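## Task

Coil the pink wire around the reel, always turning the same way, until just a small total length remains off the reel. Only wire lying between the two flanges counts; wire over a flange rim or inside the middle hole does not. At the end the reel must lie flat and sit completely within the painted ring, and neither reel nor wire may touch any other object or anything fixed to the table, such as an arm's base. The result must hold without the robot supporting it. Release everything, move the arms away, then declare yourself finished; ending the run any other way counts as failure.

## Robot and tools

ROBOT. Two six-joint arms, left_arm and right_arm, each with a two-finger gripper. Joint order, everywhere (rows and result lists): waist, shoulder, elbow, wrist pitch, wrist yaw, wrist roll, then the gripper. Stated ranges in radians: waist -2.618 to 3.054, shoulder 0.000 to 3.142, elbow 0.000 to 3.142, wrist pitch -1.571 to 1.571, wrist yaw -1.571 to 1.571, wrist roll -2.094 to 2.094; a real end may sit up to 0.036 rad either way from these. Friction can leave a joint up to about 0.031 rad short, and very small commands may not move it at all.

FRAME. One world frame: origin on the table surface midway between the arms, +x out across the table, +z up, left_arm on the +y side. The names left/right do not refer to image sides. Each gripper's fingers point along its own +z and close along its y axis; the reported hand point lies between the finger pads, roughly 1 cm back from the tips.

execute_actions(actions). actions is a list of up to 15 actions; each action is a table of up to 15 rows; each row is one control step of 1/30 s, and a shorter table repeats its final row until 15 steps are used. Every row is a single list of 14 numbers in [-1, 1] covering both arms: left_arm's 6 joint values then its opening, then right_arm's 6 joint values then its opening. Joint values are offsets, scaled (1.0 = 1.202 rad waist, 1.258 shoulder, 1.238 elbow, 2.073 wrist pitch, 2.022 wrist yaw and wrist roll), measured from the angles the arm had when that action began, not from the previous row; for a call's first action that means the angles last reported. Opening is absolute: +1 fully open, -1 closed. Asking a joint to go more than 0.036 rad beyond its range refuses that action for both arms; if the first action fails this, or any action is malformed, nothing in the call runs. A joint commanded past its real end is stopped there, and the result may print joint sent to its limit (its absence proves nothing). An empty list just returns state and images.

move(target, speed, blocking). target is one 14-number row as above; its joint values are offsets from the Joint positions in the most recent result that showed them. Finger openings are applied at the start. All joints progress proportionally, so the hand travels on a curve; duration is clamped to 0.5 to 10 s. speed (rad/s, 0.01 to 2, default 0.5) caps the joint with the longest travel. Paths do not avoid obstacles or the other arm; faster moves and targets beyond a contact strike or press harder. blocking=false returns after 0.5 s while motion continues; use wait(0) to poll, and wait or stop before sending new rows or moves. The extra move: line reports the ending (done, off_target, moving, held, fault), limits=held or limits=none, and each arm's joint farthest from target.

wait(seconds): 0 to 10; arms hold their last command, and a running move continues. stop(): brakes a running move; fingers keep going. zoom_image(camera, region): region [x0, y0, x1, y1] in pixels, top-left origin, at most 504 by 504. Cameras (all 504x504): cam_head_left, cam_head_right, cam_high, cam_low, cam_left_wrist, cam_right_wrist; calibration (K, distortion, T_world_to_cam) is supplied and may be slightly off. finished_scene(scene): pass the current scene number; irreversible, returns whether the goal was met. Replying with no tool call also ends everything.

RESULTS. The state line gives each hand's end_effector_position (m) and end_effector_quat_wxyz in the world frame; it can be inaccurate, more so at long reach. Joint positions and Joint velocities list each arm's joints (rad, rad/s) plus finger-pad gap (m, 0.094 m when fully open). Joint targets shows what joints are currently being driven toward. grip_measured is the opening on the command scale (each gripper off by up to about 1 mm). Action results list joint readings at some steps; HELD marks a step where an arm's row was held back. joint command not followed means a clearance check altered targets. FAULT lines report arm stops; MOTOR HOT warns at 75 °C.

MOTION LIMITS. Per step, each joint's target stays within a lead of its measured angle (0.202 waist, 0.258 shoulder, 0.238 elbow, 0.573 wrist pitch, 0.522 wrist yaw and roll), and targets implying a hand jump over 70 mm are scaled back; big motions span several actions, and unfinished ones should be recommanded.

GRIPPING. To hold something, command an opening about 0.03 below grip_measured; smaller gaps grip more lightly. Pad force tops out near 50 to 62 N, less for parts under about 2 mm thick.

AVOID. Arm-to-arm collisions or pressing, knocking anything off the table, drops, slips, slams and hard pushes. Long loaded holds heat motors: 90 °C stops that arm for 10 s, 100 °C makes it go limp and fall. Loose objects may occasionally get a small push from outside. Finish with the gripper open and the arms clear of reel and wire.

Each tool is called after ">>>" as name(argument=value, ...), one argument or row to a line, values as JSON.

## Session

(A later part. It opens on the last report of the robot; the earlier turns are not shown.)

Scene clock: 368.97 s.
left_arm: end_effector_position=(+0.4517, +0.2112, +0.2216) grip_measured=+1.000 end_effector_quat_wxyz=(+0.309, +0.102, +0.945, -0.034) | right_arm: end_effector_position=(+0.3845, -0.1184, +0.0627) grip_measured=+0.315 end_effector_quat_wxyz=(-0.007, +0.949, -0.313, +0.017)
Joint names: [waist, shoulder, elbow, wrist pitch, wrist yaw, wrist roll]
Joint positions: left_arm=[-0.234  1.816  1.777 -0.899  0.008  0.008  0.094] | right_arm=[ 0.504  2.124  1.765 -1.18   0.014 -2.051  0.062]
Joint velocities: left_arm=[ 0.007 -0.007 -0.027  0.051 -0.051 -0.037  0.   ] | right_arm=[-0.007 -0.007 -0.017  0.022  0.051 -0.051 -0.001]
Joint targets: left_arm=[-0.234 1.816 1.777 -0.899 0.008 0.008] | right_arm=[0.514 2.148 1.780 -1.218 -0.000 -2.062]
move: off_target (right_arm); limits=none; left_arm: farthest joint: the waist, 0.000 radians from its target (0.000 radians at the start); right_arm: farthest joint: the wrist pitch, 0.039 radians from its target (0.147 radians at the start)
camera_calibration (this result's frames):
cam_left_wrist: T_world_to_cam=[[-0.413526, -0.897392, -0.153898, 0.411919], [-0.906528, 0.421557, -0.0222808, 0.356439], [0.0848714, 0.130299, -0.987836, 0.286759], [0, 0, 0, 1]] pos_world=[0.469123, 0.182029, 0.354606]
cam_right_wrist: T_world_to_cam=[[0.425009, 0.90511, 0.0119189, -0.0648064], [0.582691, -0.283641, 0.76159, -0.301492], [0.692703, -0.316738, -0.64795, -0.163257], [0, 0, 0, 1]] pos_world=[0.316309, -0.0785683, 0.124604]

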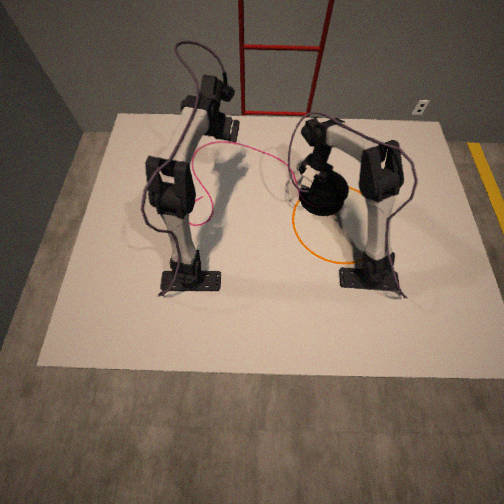

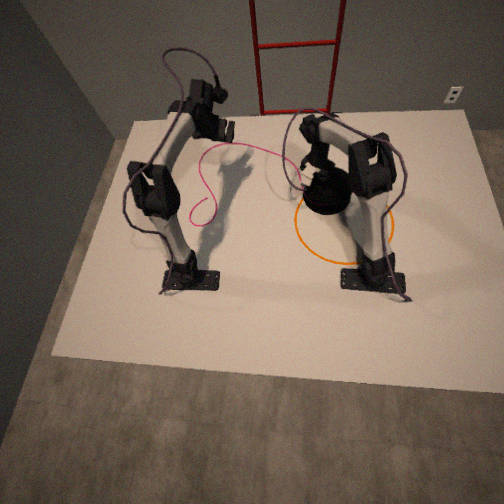

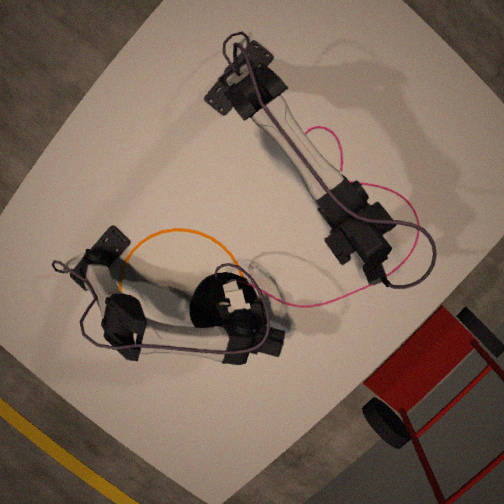

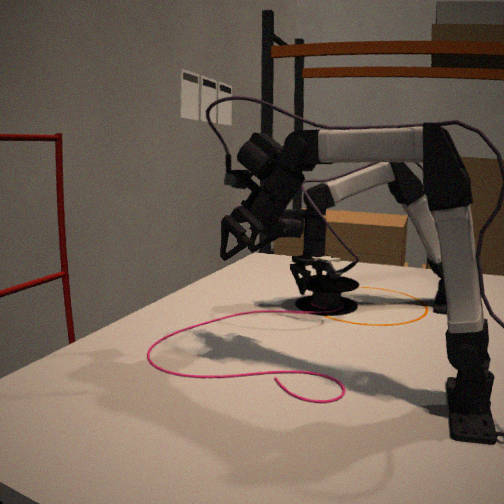

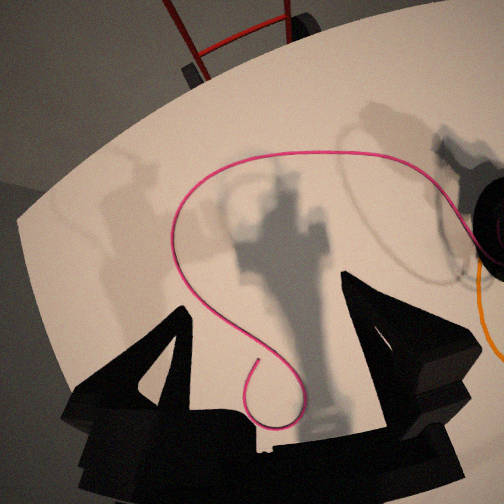

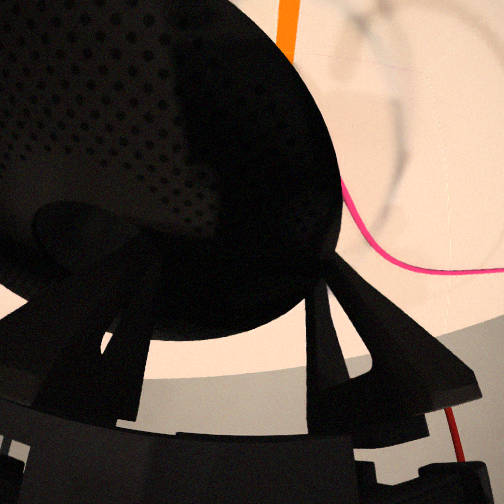

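>>> execute_actions(
  actions=[
    [[0,0,0,0,0,0,1,0,0,0,0,0,0,0.75],[0,0,0,0,0,0,1,0,0,0,0,0,0,0.75],[0,0,0,0,0,0,1,0,0,0,0,0,0,0.75],[0,0,0,0,0,0,1,0,0,0,0,0,0,0.75],[0,0,0,0,0,0,1,0,0,0,0,0,0,0.75],[0,0,0,0,0,0,1,0,0,0.02,-0.012,0,0,0.75],[0,0,0,0,0,0,1,0,0,0.035,-0.024,0,0,0.75],[0,0,0,0,0,0,1,0,0,0.05,-0.036,0,0,0.75],[0,0,0,0,0,0,1,0,0,0.065,-0.048,0,0,0.75],[0,0,0,0,0,0,1,0,0,0.08,-0.06,0,0,0.75],[0,0,0,0,0,0,1,0,0,0.095,-0.07,0,0,0.75],[0,0,0,0,0,0,1,0,0,0.11,-0.08,0,0,0.75],[0,0,0,0,0,0,1,0,0,0.123,-0.089,0,0,0.75]],
  ],
)

Scene clock: 385.07 s.
left_arm: end_effector_position=(+0.4517, +0.2112, +0.2216) grip_measured=+1.000 end_effector_quat_wxyz=(+0.309, +0.102, +0.945, -0.034) | right_arm: end_effector_position=(+0.3885, -0.1164, +0.0961) grip_measured=+0.748 end_effector_quat_wxyz=(-0.010, +0.949, -0.313, +0.021)
Joint names: [waist, shoulder, elbow, wrist pitch, wrist yaw, wrist roll]
Joint positions: left_arm=[-0.234  1.816  1.777 -0.899  0.008  0.008  0.094] | right_arm=[ 0.504  2.124  1.897 -1.3    0.014 -2.052  0.082]
Joint velocities: left_arm=[-0.002 -0.002  0.002 -0.037 -0.11   0.007  0.   ] | right_arm=[ 0.007 -0.012  0.256 -0.271  0.007 -0.066  0.   ]
Joint targets: left_arm=[-0.234 1.816 1.777 -0.899 0.008 0.008] | right_arm=[0.504 2.124 1.918 -1.364 0.014 -2.051]
Step readings (joint positions):
0: left_arm=[-0.234 1.816 1.777 -0.899 0.008 0.008] | right_arm=[0.504 2.124 1.765 -1.180 0.014 -2.052]
1: left_arm=[-0.234 1.816 1.777 -0.899 0.008 0.008] | right_arm=[0.504 2.124 1.765 -1.180 0.014 -2.052]
2: left_arm=[-0.234 1.816 1.777 -0.899 0.008 0.008] | right_arm=[0.504 2.124 1.765 -1.180 0.014 -2.052]
4: left_arm=[-0.234 1.816 1.777 -0.899 0.008 0.008] | right_arm=[0.504 2.124 1.765 -1.180 0.014 -2.052]
8: left_arm=[-0.234 1.816 1.777 -0.899 0.008 0.008] | right_arm=[0.504 2.124 1.778 -1.199 0.014 -2.052]
15: Joint positions above
camera_calibration (this result's frames):
cam_left_wrist: T_world_to_cam=[[-0.413526, -0.897392, -0.153898, 0.411919], [-0.906528, 0.421557, -0.0222808, 0.356439], [0.0848714, 0.130299, -0.987836, 0.286759], [0, 0, 0, 1]] pos_world=[0.469123, 0.182029, 0.354606]
cam_right_wrist: T_world_to_cam=[[0.424503, 0.905194, 0.0205131, -0.0692846], [0.575201, -0.287107, 0.765972, -0.326568], [0.699243, -0.313358, -0.642546, -0.146482], [0, 0, 0, 1]] pos_world=[0.31968, -0.0769451, 0.157442]

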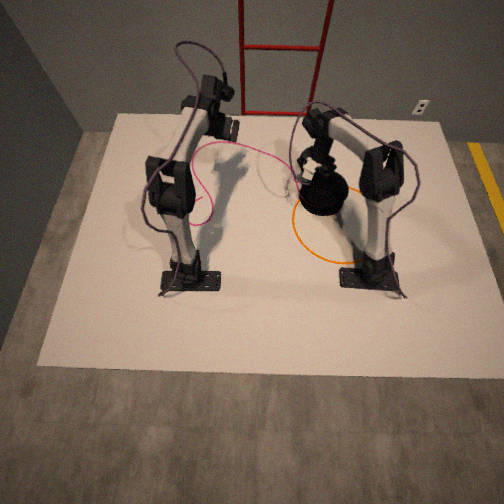

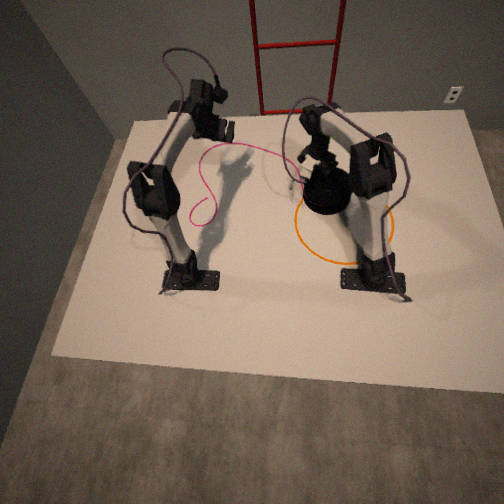

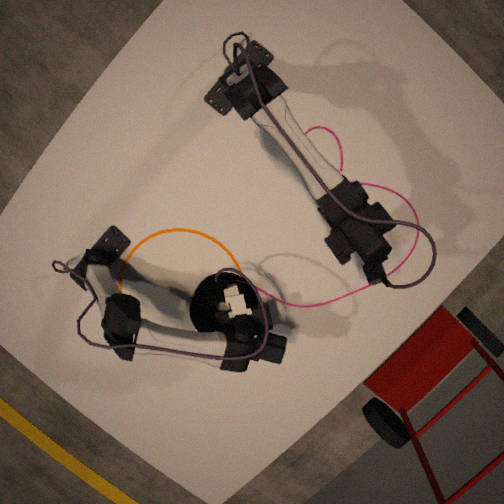

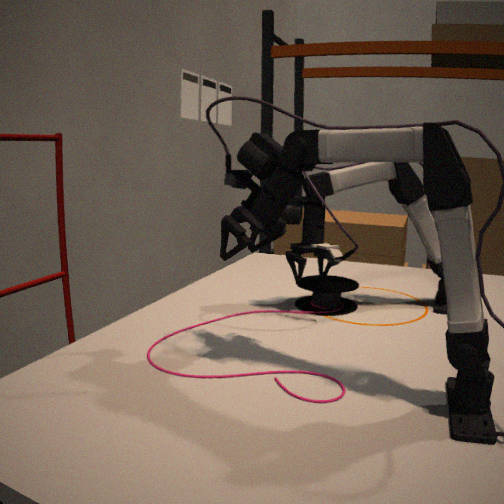

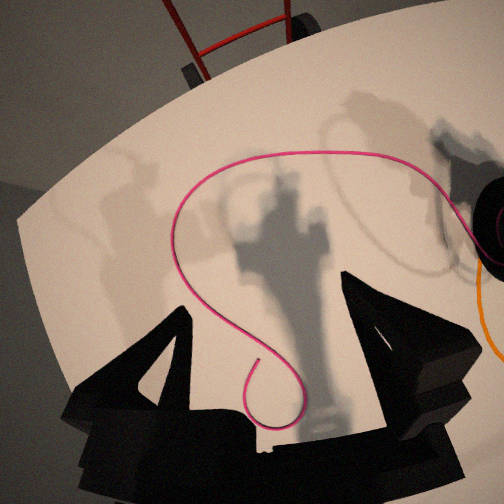

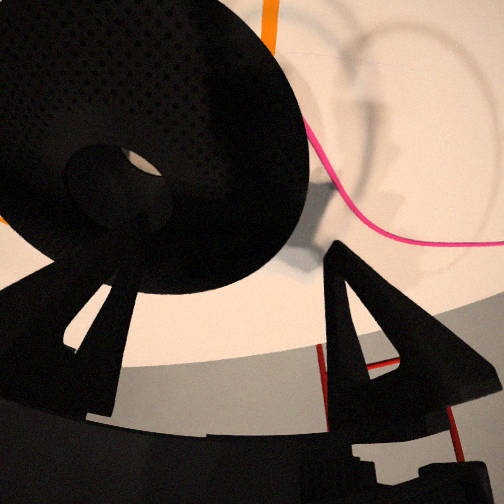

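>>> move(
  target=[0, 0, 0, 0, 0, 0, 1, -0.073, -0.153, -0.223, 0.027, -0.011, 1.0, -1],
  speed=2.0,
)

Scene clock: 397.43 s.
left_arm: end_effector_position=(+0.4517, +0.2112, +0.2216) grip_measured=+1.000 end_effector_quat_wxyz=(+0.309, +0.102, +0.945, -0.034) | right_arm: end_effector_position=(+0.3529, -0.1641, +0.0951) grip_measured=-0.989 end_effector_quat_wxyz=(+0.001, -0.204, +0.979, -0.001)
Joint names: [waist, shoulder, elbow, wrist pitch, wrist yaw, wrist roll]
Joint positions: left_arm=[-0.234  1.816  1.777 -0.899  0.008  0.008  0.094] | right_arm=[ 0.425  1.951  1.64  -1.258  0.002 -0.038  0.   ]
Joint velocities: left_arm=[ 0.002 -0.002  0.012 -0.007  0.022 -0.095  0.   ] | right_arm=[-0.017 -0.012 -0.007 -0.007 -0.022 -0.037 -0.001]
Joint targets: left_arm=[-0.234 1.816 1.777 -0.899 0.008 0.008] | right_arm=[0.416 1.931 1.621 -1.244 -0.008 -0.029]
move: done; limits=none; left_arm: farthest joint: the waist, 0.000 radians from its target (0.000 radians at the start); right_arm: farthest joint: the shoulder, 0.019 radians from its target (0.192 radians at the start)
camera_calibration (this result's frames):
cam_left_wrist: T_world_to_cam=[[-0.413526, -0.897392, -0.153898, 0.411919], [-0.906528, 0.421557, -0.0222808, 0.356439], [0.0848714, 0.130299, -0.987836, 0.286759], [0, 0, 0, 1]] pos_world=[0.469123, 0.182029, 0.354606]
cam_right_wrist: T_world_to_cam=[[0.573127, -0.819464, -0.0022428, -0.344275], [-0.550244, -0.386862, 0.739979, 0.0643106], [-0.607254, -0.422868, -0.672626, 0.308815], [0, 0, 0, 1]] pos_world=[0.420229, -0.126654, 0.159356]

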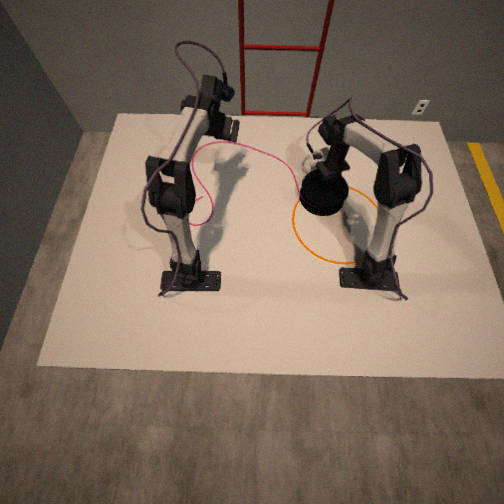

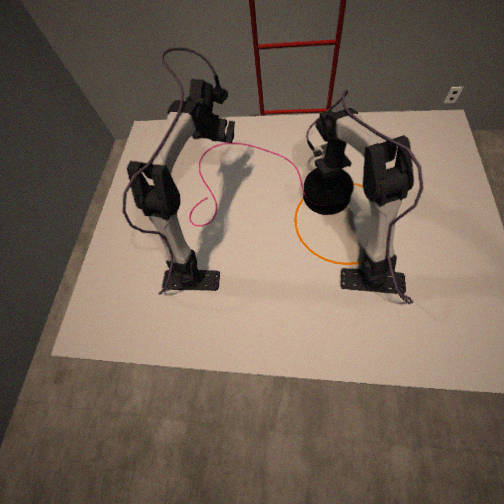

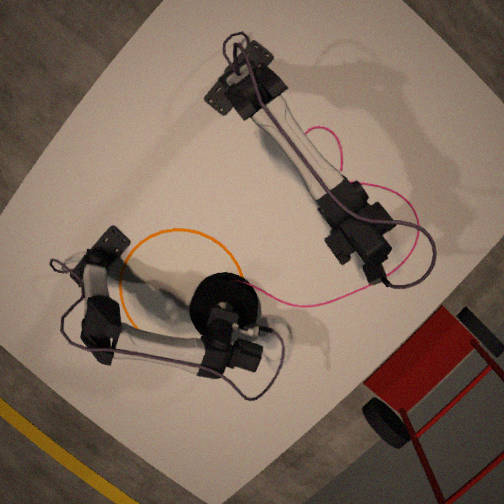

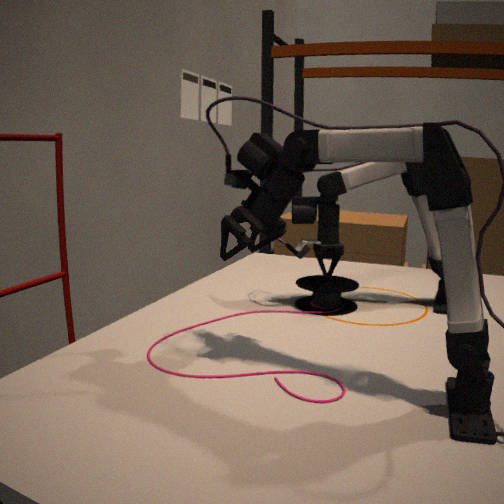

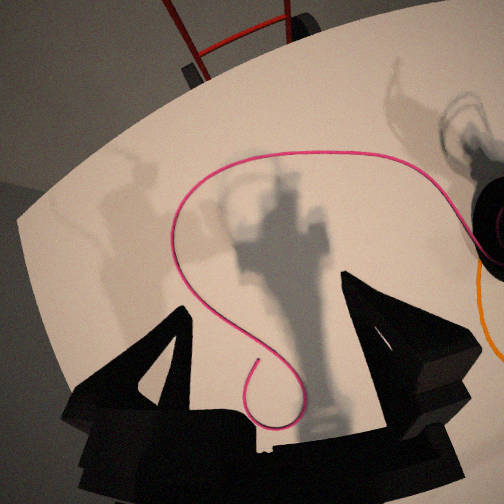

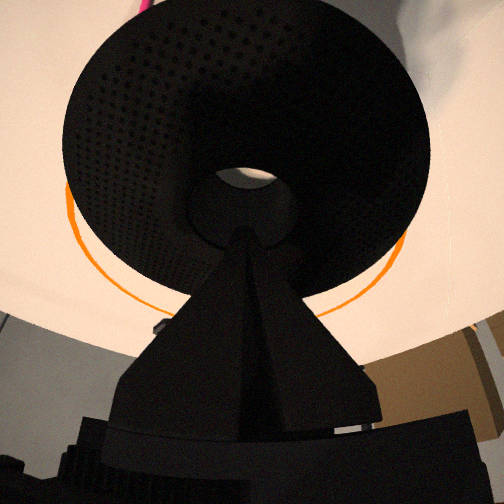

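>>> move(
  target=[0, 0, 0, 0, 0, 0, 1, 0, 0.03, -0.12, 0.08, 0, 1.0, -0.85],
  speed=2.0,
)

>>> execute_actions(
  actions=[
    [[0,0,0,0,0,0,1,0,0,0,0,0,0.02,-0.75],[0,0,0,0,0,0,1,0,0,0,0,0,0.04,-0.7],[0,0,0,0,0,0,1,0,0,0,0,0,0.05,-0.65],[0,0,0,0,0,0,1,0,0,0,0,0,0.05,-0.6],[0,0,0,0,0,0,1,0,0,0,0,0,0.05,-0.57],[0,0,0,0,0,0,1,0,0,0,0,0,0.05,-0.54],[0,0,0,0,0,0,1,0,0,0,0,0,0.05,-0.52],[0,0,0,0,0,0,1,0,0,0,0,0,0.05,-0.50],[0,0,0,0,0,0,1,0,0,0,0,0,0.05,-0.48],[0,0,0,0,0,0,1,0,0,0,0,0,0.05,-0.46],[0,0,0,0,0,0,1,0,0,0,0,0,0.05,-0.45],[0,0,0,0,0,0,1,0,0,0,0,0,0.05,-0.44],[0,0,0,0,0,0,1,0,0,0,0,0,0.05,-0.43]],
  ],
)

Scene clock: 406.47 s.
left_arm: end_effector_position=(+0.4517, +0.2112, +0.2216) grip_measured=+1.000 end_effector_quat_wxyz=(+0.309, +0.102, +0.945, -0.034) | right_arm: end_effector_position=(+0.3524, -0.1643, +0.0554) grip_measured=-0.852 end_effector_quat_wxyz=(+0.001, +0.718, +0.696, +0.000)
Joint names: [waist, shoulder, elbow, wrist pitch, wrist yaw, wrist roll]
Joint positions: left_arm=[-0.234  1.816  1.777 -0.899  0.008  0.008  0.094] | right_arm=[ 0.425  1.971  1.51  -1.108  0.002  1.976  0.007]
Joint velocities: left_arm=[-0.002  0.002 -0.007 -0.081 -0.066 -0.037  0.   ] | right_arm=[ 0.007  0.007  0.027 -0.007  0.022  0.022 -0.001]
Joint targets: left_arm=[-0.234 1.816 1.777 -0.899 0.008 0.008] | right_arm=[0.425 1.989 1.492 -1.093 0.003 1.984]
move: done; limits=none; left_arm: farthest joint: the waist, 0.000 radians from its target (0.000 radians at the start); right_arm: farthest joint: the elbow, 0.019 radians from its target (0.149 radians at the start)
camera_calibration (this result's frames):
cam_left_wrist: T_world_to_cam=[[-0.413526, -0.897392, -0.153898, 0.411919], [-0.906528, 0.421557, -0.0222808, 0.356439], [0.0848714, 0.130299, -0.987836, 0.286759], [0, 0, 0, 1]] pos_world=[0.469123, 0.182029, 0.354606]
cam_right_wrist: T_world_to_cam=[[-0.985948, -0.166907, -0.00700041, 0.312588], [-0.117491, 0.663032, 0.739313, 0.113295], [-0.118755, 0.729747, -0.673325, 0.299001], [0, 0, 0, 1]] pos_world=[0.357015, -0.24114, 0.119753]

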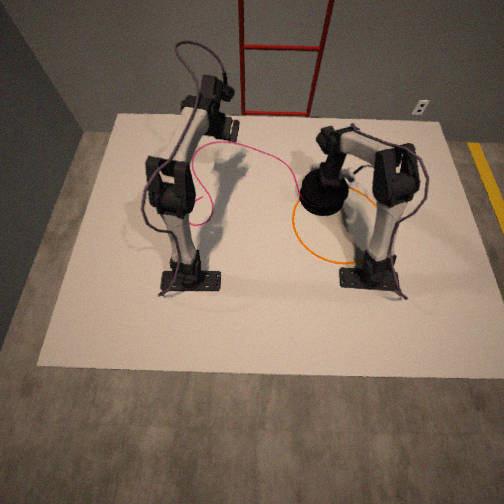

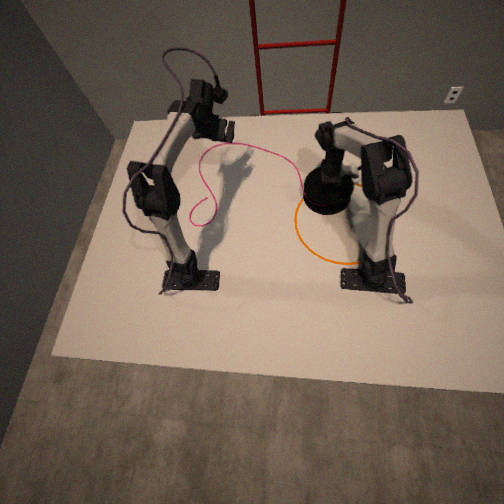

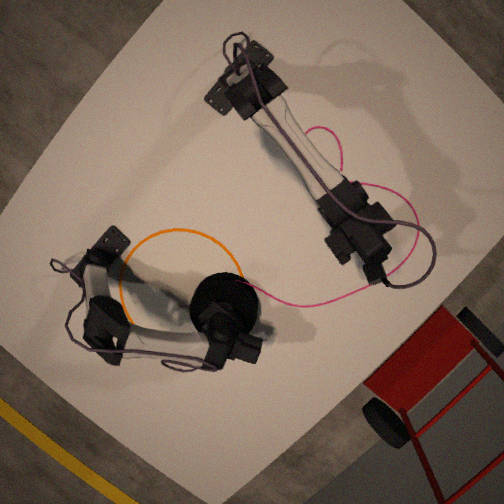

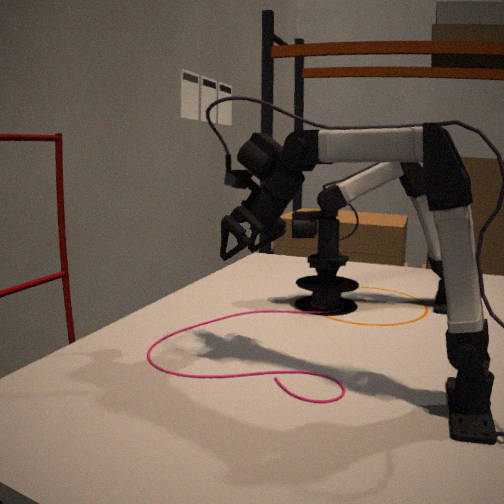

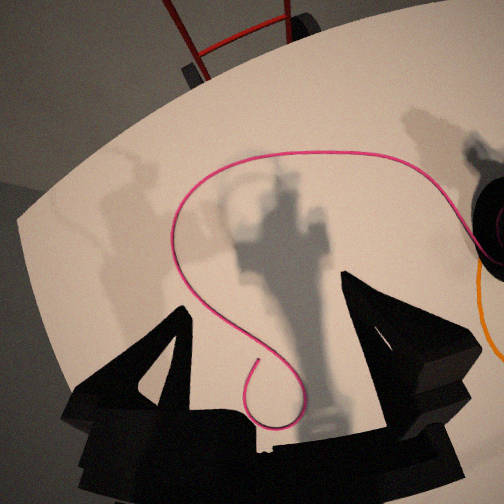

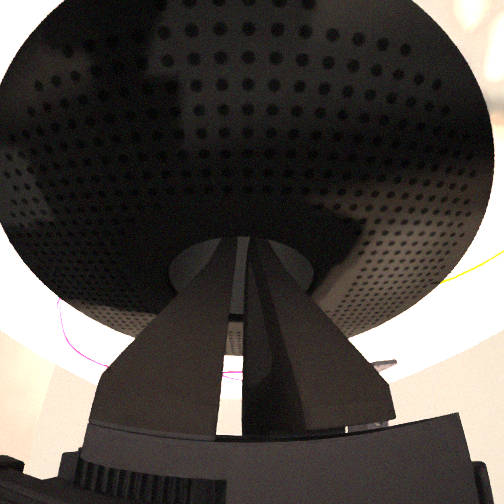

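Scene clock: 406.97 s.
left_arm: end_effector_position=(+0.4517, +0.2112, +0.2216) grip_measured=+1.000 end_effector_quat_wxyz=(+0.309, +0.102, +0.945, -0.034) | right_arm: end_effector_position=(+0.3524, -0.1643, +0.0554) grip_measured=-0.435 end_effector_quat_wxyz=(+0.001, +0.748, +0.664, +0.000)
Joint names: [waist, shoulder, elbow, wrist pitch, wrist yaw, wrist roll]
Joint positions: left_arm=[-0.234  1.816  1.777 -0.899  0.008  0.008  0.094] | right_arm=[ 0.425  1.971  1.51  -1.108  0.002  2.063  0.027]
Joint velocities: left_arm=[-0.002  0.002  0.012 -0.037 -0.007  0.066  0.   ] | right_arm=[-0.002  0.007 -0.007  0.051 -0.051 -0.095 -0.001]
Joint targets: left_arm=[-0.234 1.816 1.777 -0.899 0.008 0.008] | right_arm=[0.425 1.971 1.510 -1.108 0.003 2.077]
Step readings (joint positions):
0: left_arm=[-0.234 1.816 1.777 -0.899 0.008 0.008] | right_arm=[0.425 1.971 1.510 -1.108 0.002 1.976]
1: left_arm=[-0.234 1.816 1.777 -0.899 0.008 0.008] | right_arm=[0.425 1.971 1.510 -1.108 0.002 1.981]
2: left_arm=[-0.234 1.816 1.777 -0.899 0.008 0.008] | right_arm=[0.425 1.971 1.510 -1.108 0.002 1.993]
4: left_arm=[-0.234 1.816 1.777 -0.899 0.008 0.008] | right_arm=[0.425 1.971 1.510 -1.108 0.002 2.020]
8: left_arm=[-0.234 1.816 1.777 -0.899 0.008 0.008] | right_arm=[0.425 1.971 1.510 -1.108 0.002 2.049]
15: Joint positions above
camera_calibration (this result's frames):
cam_left_wrist: T_world_to_cam=[[-0.413526, -0.897392, -0.153898, 0.411919], [-0.906528, 0.421557, -0.0222808, 0.356439], [0.0848714, 0.130299, -0.987836, 0.286759], [0, 0, 0, 1]] pos_world=[0.469123, 0.182029, 0.354606]
cam_right_wrist: T_world_to_cam=[[-0.99678, -0.0798683, -0.00718101, 0.330714], [-0.0590627, 0.670637, 0.739431, 0.0939504], [-0.0542412, 0.737473, -0.673194, 0.277531], [0, 0, 0, 1]] pos_world=[0.350251, -0.241265, 0.119738]

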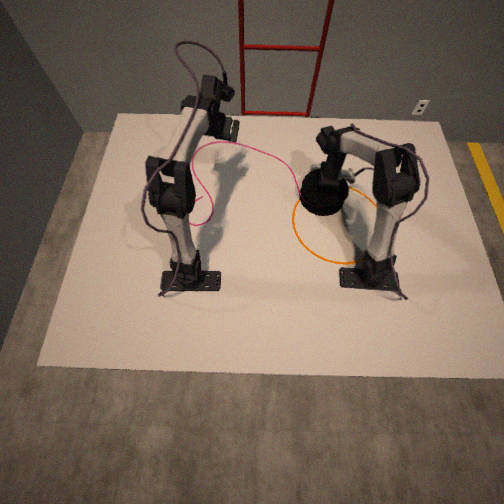

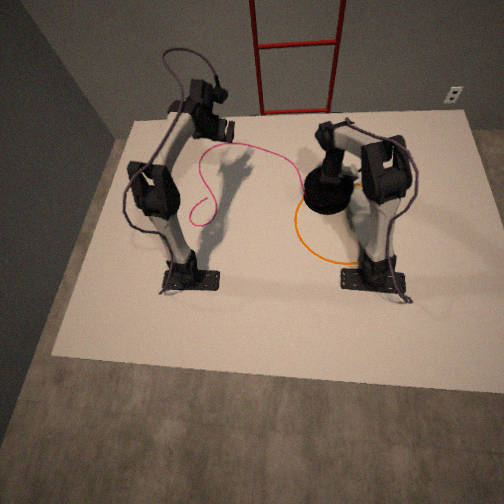

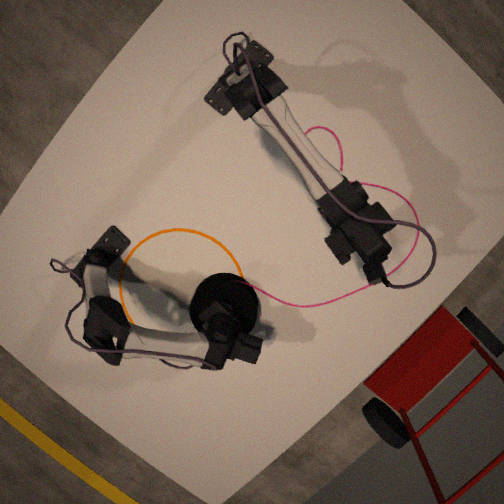

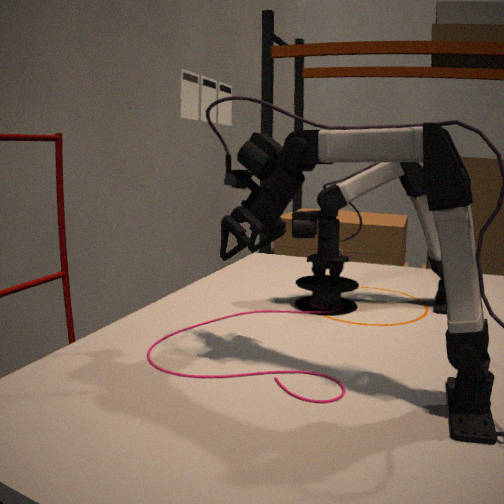

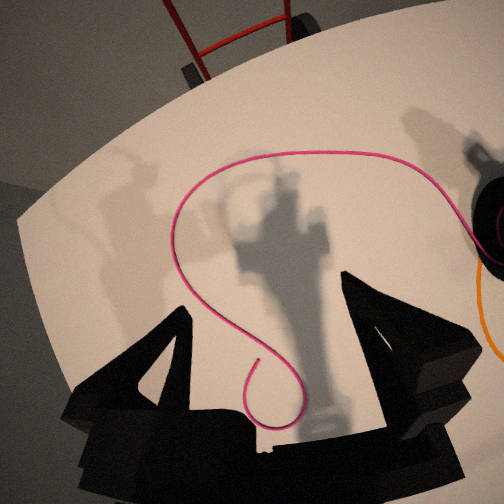

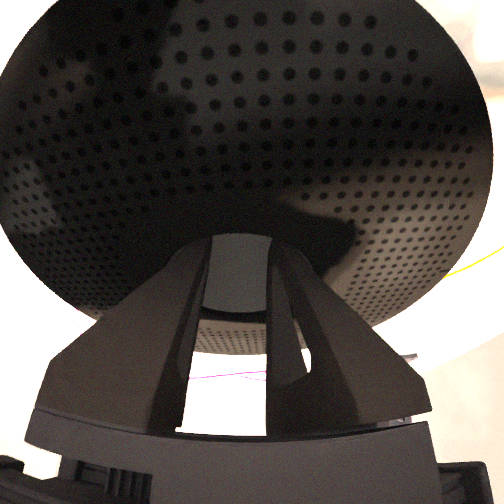

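Now test rotating in place by ~0.8 rad.

>>> move(
  target=[0, 0, 0, 0, 0, 0, 1, 0, 0, 0, 0, 0, -0.4, -0.40],
  speed=0.6,
)

>>> zoom_image(
  camera="cam_low",
  region=[260, 250, 380, 330],
)

Scene clock: 411.57 s.
left_arm: end_effector_position=(+0.4517, +0.2112, +0.2216) grip_measured=+1.000 end_effector_quat_wxyz=(+0.309, +0.102, +0.945, -0.034) | right_arm: end_effector_position=(+0.3523, -0.1643, +0.0561) grip_measured=-0.405 end_effector_quat_wxyz=(+0.002, +0.435, +0.900, +0.000)
Joint names: [waist, shoulder, elbow, wrist pitch, wrist yaw, wrist roll]
Joint positions: left_arm=[-0.234  1.816  1.777 -0.899  0.008  0.008  0.094] | right_arm=[ 0.425  1.969  1.51  -1.109  0.002  1.274  0.028]
Joint velocities: left_arm=[-0.012 -0.012 -0.007 -0.007 -0.022 -0.007  0.   ] | right_arm=[-0.002 -0.007 -0.002  0.022  0.007 -0.007 -0.001]
Joint targets: left_arm=[-0.234 1.816 1.777 -0.899 0.008 0.008] | right_arm=[0.425 1.971 1.510 -1.108 0.002 1.255]
move: done; limits=none; left_arm: farthest joint: the waist, 0.000 radians from its target (0.000 radians at the start); right_arm: farthest joint: the wrist roll, 0.020 radians from its target (0.809 radians at the start)
camera_calibration (this result's frames):
cam_left_wrist: T_world_to_cam=[[-0.413526, -0.897392, -0.153898, 0.411919], [-0.906528, 0.421557, -0.0222808, 0.356439], [0.0848714, 0.130299, -0.987836, 0.286759], [0, 0, 0, 1]] pos_world=[0.469123, 0.182029, 0.354606]
cam_right_wrist: T_world_to_cam=[[-0.645399, -0.76382, -0.00617166, 0.0944229], [-0.517981, 0.431708, 0.738461, 0.215939], [-0.561387, 0.479799, -0.674268, 0.414379], [0, 0, 0, 1]] pos_world=[0.40542, -0.219919, 0.120523]

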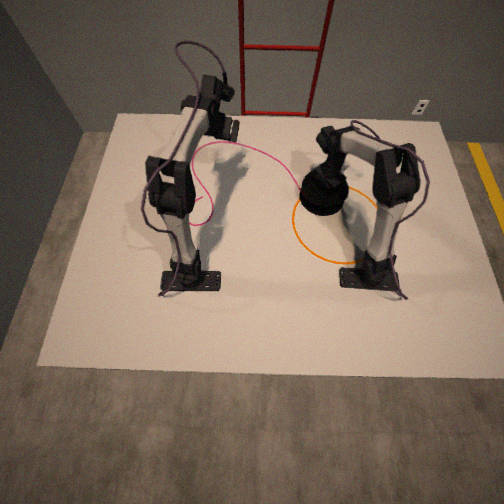

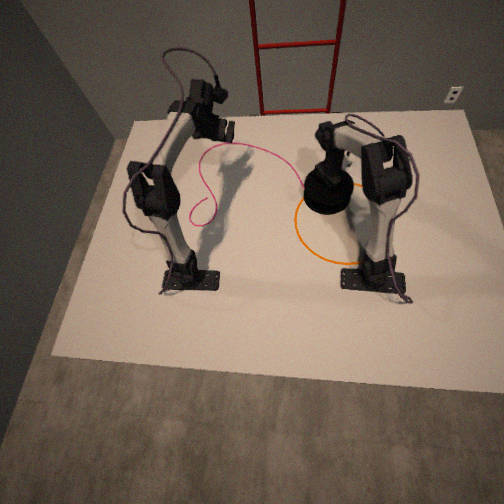

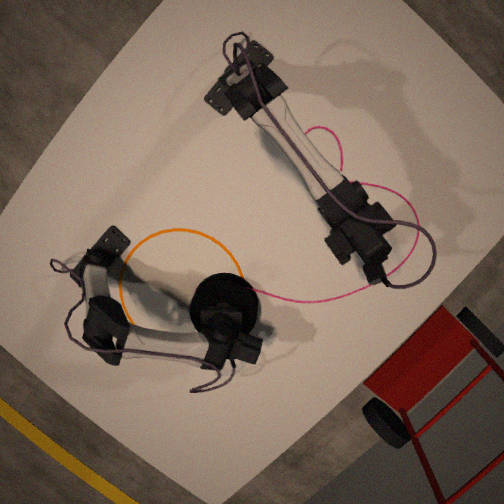

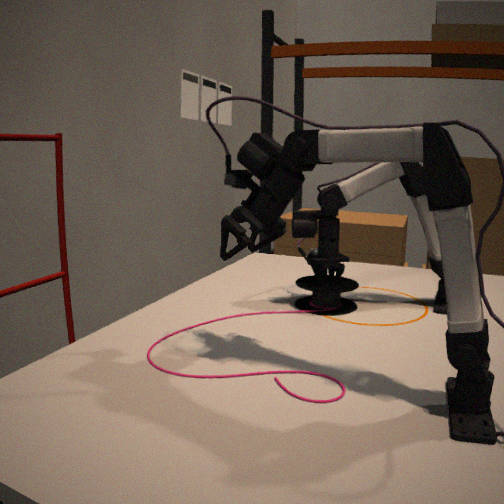

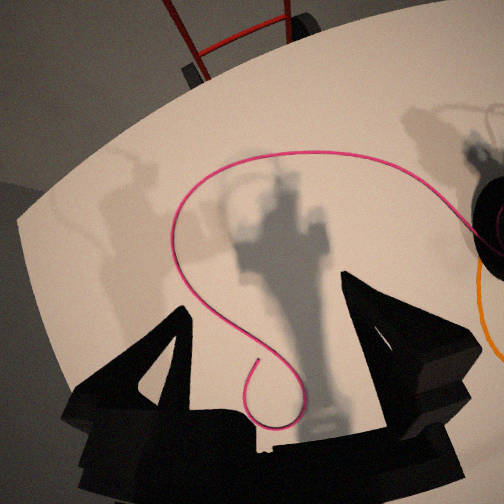

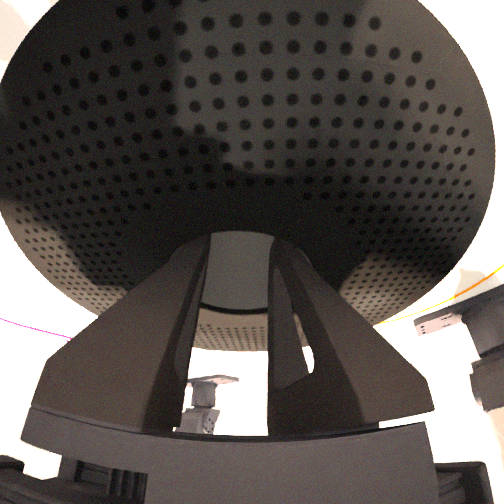

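Region (260, 250, 380, 330) of cam_low's 504x504 image, scaled by 4.200, with more detail than that image has.

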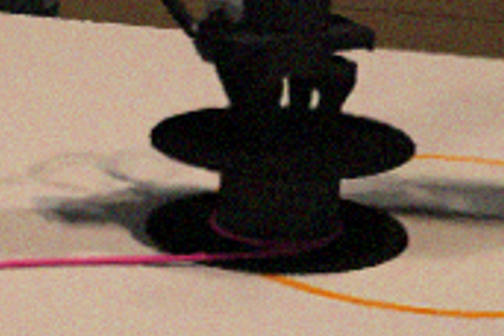

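The reel turns with the internal grip, and the wire is now being pulled in and tightening. Continue.

>>> move(
  target=[0, 0, 0, 0, 0, 0, 1, 0, 0, 0, 0, 0, -0.8, -0.39],
  speed=0.8,
)

>>> zoom_image(
  camera="cam_low",
  region=[260, 250, 380, 330],
)

Scene clock: 418.70 s.
left_arm: end_effector_position=(+0.4517, +0.2112, +0.2216) grip_measured=+1.000 end_effector_quat_wxyz=(+0.309, +0.102, +0.945, -0.034) | right_arm: end_effector_position=(+0.3524, -0.1643, +0.0569) grip_measured=-0.394 end_effector_quat_wxyz=(+0.002, -0.343, +0.939, -0.001)
Joint names: [waist, shoulder, elbow, wrist pitch, wrist yaw, wrist roll]
Joint positions: left_arm=[-0.234  1.816  1.777 -0.899  0.008  0.008  0.094] | right_arm=[ 0.425  1.967  1.51  -1.109  0.002 -0.326  0.028]
Joint velocities: left_arm=[ 0.007  0.002 -0.002 -0.051 -0.051 -0.051  0.   ] | right_arm=[-0.007  0.017  0.007  0.051 -0.037  0.022 -0.   ]
Joint targets: left_arm=[-0.234 1.816 1.777 -0.899 0.008 0.008] | right_arm=[0.425 1.970 1.510 -1.109 0.002 -0.343]
move: done; limits=none; left_arm: farthest joint: the waist, 0.000 radians from its target (0.000 radians at the start); right_arm: farthest joint: the wrist roll, 0.018 radians from its target (1.617 radians at the start)
camera_calibration (this result's frames):
cam_left_wrist: T_world_to_cam=[[-0.413526, -0.897392, -0.153898, 0.411919], [-0.906528, 0.421557, -0.0222808, 0.356439], [0.0848714, 0.130299, -0.987836, 0.286759], [0, 0, 0, 1]] pos_world=[0.469123, 0.182029, 0.354606]
cam_right_wrist: T_world_to_cam=[[0.782289, -0.622915, -0.000497264, -0.385762], [-0.419525, -0.52745, 0.738779, 0.0231246], [-0.460459, -0.577731, -0.673947, 0.205667], [0, 0, 0, 1]] pos_world=[0.406181, -0.10928, 0.121333]

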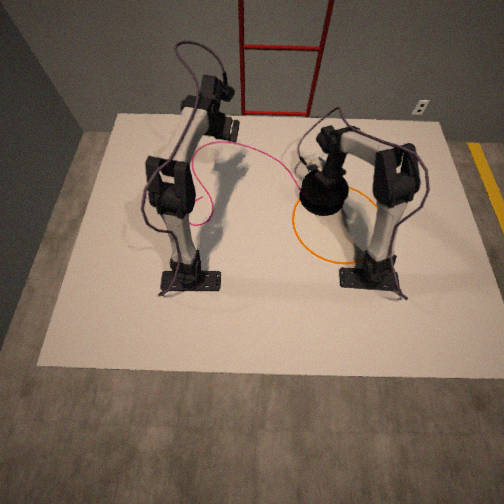

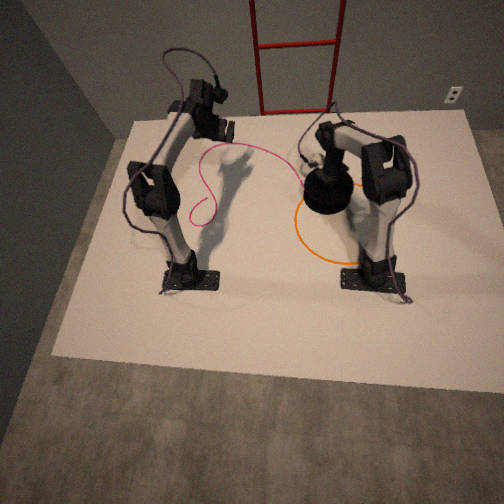

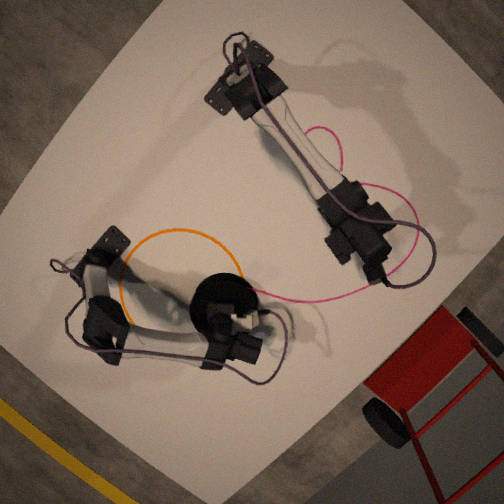

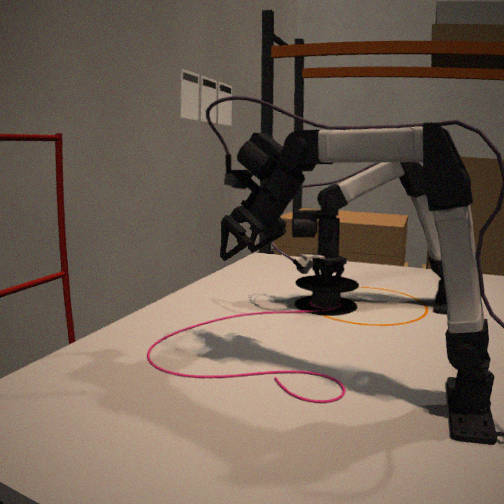

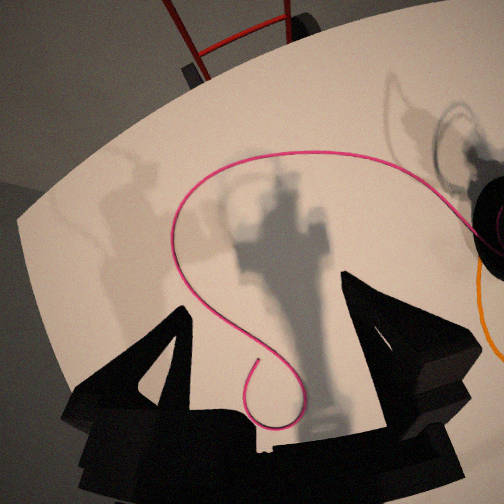

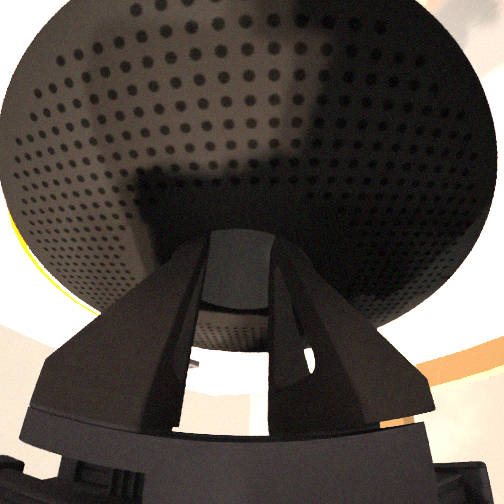

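Region (260, 250, 380, 330) of cam_low's 504x504 image, scaled by 4.200, with more detail than that image has.

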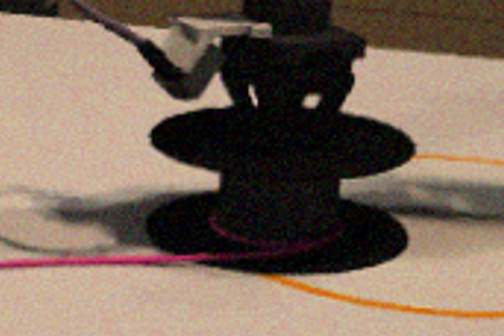

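>>> move(
  target=[0, 0, 0, 0, 0, 0, 1, 0.03, 0.208, 0.32, -0.068, 0, -0.867, -0.36],
  speed=0.7,
)

>>> zoom_image(
  camera="cam_low",
  region=[240, 250, 360, 330],
)

Scene clock: 452.23 s.
left_arm: end_effector_position=(+0.4517, +0.2112, +0.2216) grip_measured=+1.000 end_effector_quat_wxyz=(+0.309, +0.102, +0.945, -0.034) | right_arm: end_effector_position=(+0.4055, -0.1316, +0.0610) grip_measured=-0.362 end_effector_quat_wxyz=(-0.003, +0.944, -0.331, +0.005)
Joint names: [waist, shoulder, elbow, wrist pitch, wrist yaw, wrist roll]
Joint positions: left_arm=[-0.234  1.816  1.777 -0.899  0.008  0.008  0.094] | right_arm=[ 0.451  2.206  1.889 -1.243  0.002 -2.068  0.03 ]
Joint velocities: left_arm=[ 0.017  0.002 -0.002 -0.066 -0.066 -0.007  0.   ] | right_arm=[-0.022 -0.002  0.002  0.007 -0.022 -0.037 -0.001]
Joint targets: left_arm=[-0.234 1.816 1.777 -0.899 0.008 0.008] | right_arm=[0.462 2.229 1.907 -1.250 0.002 -2.079]
move: off_target (right_arm); limits=none; left_arm: farthest joint: the waist, 0.000 radians from its target (0.000 radians at the start); right_arm: farthest joint: the shoulder, 0.023 radians from its target (0.262 radians at the start)
camera_calibration (this result's frames):
cam_left_wrist: T_world_to_cam=[[-0.413526, -0.897392, -0.153898, 0.411919], [-0.906528, 0.421557, -0.0222808, 0.356439], [0.0848714, 0.130299, -0.987836, 0.286759], [0, 0, 0, 1]] pos_world=[0.469123, 0.182029, 0.354606]
cam_right_wrist: T_world_to_cam=[[0.457811, 0.889047, 0.00231945, -0.0765863], [0.590192, -0.305866, 0.747074, -0.321228], [0.664893, -0.34065, -0.664737, -0.173912], [0, 0, 0, 1]] pos_world=[0.340281, -0.0894068, 0.124553]

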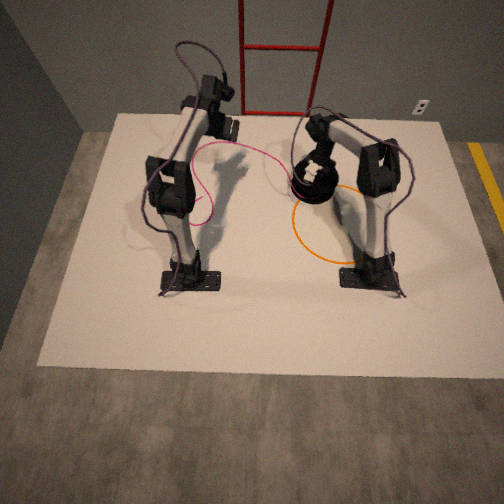

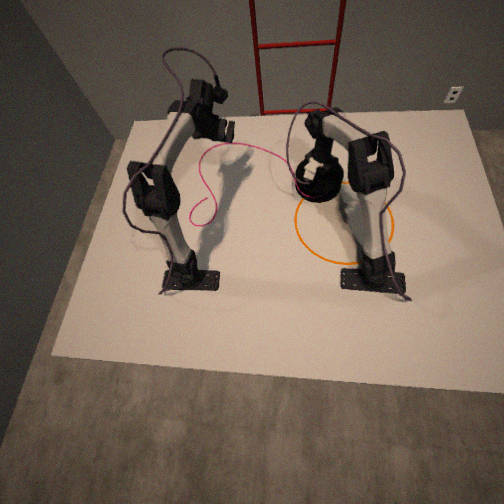

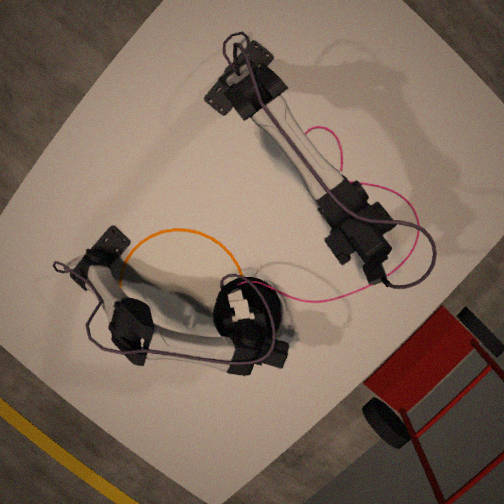

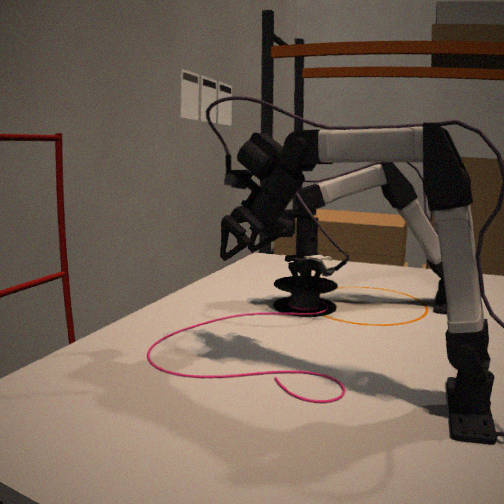

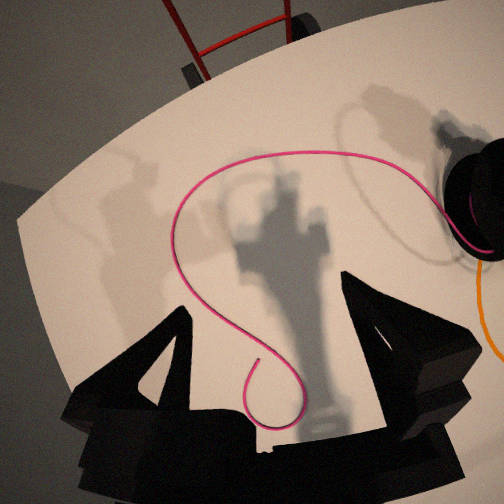

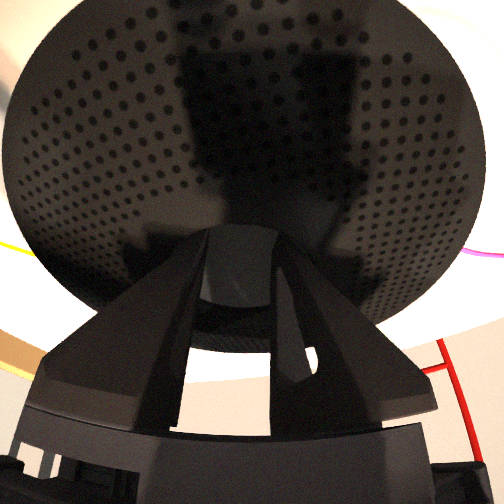

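Region (240, 250, 360, 330) of cam_low's 504x504 image, scaled by 4.200, with more detail than that image has.

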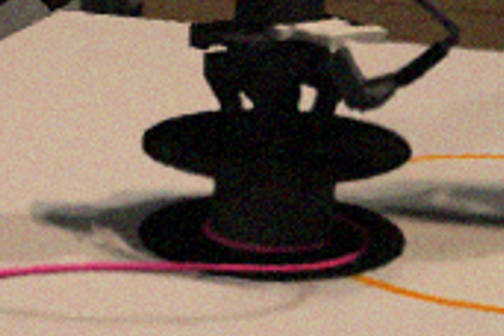

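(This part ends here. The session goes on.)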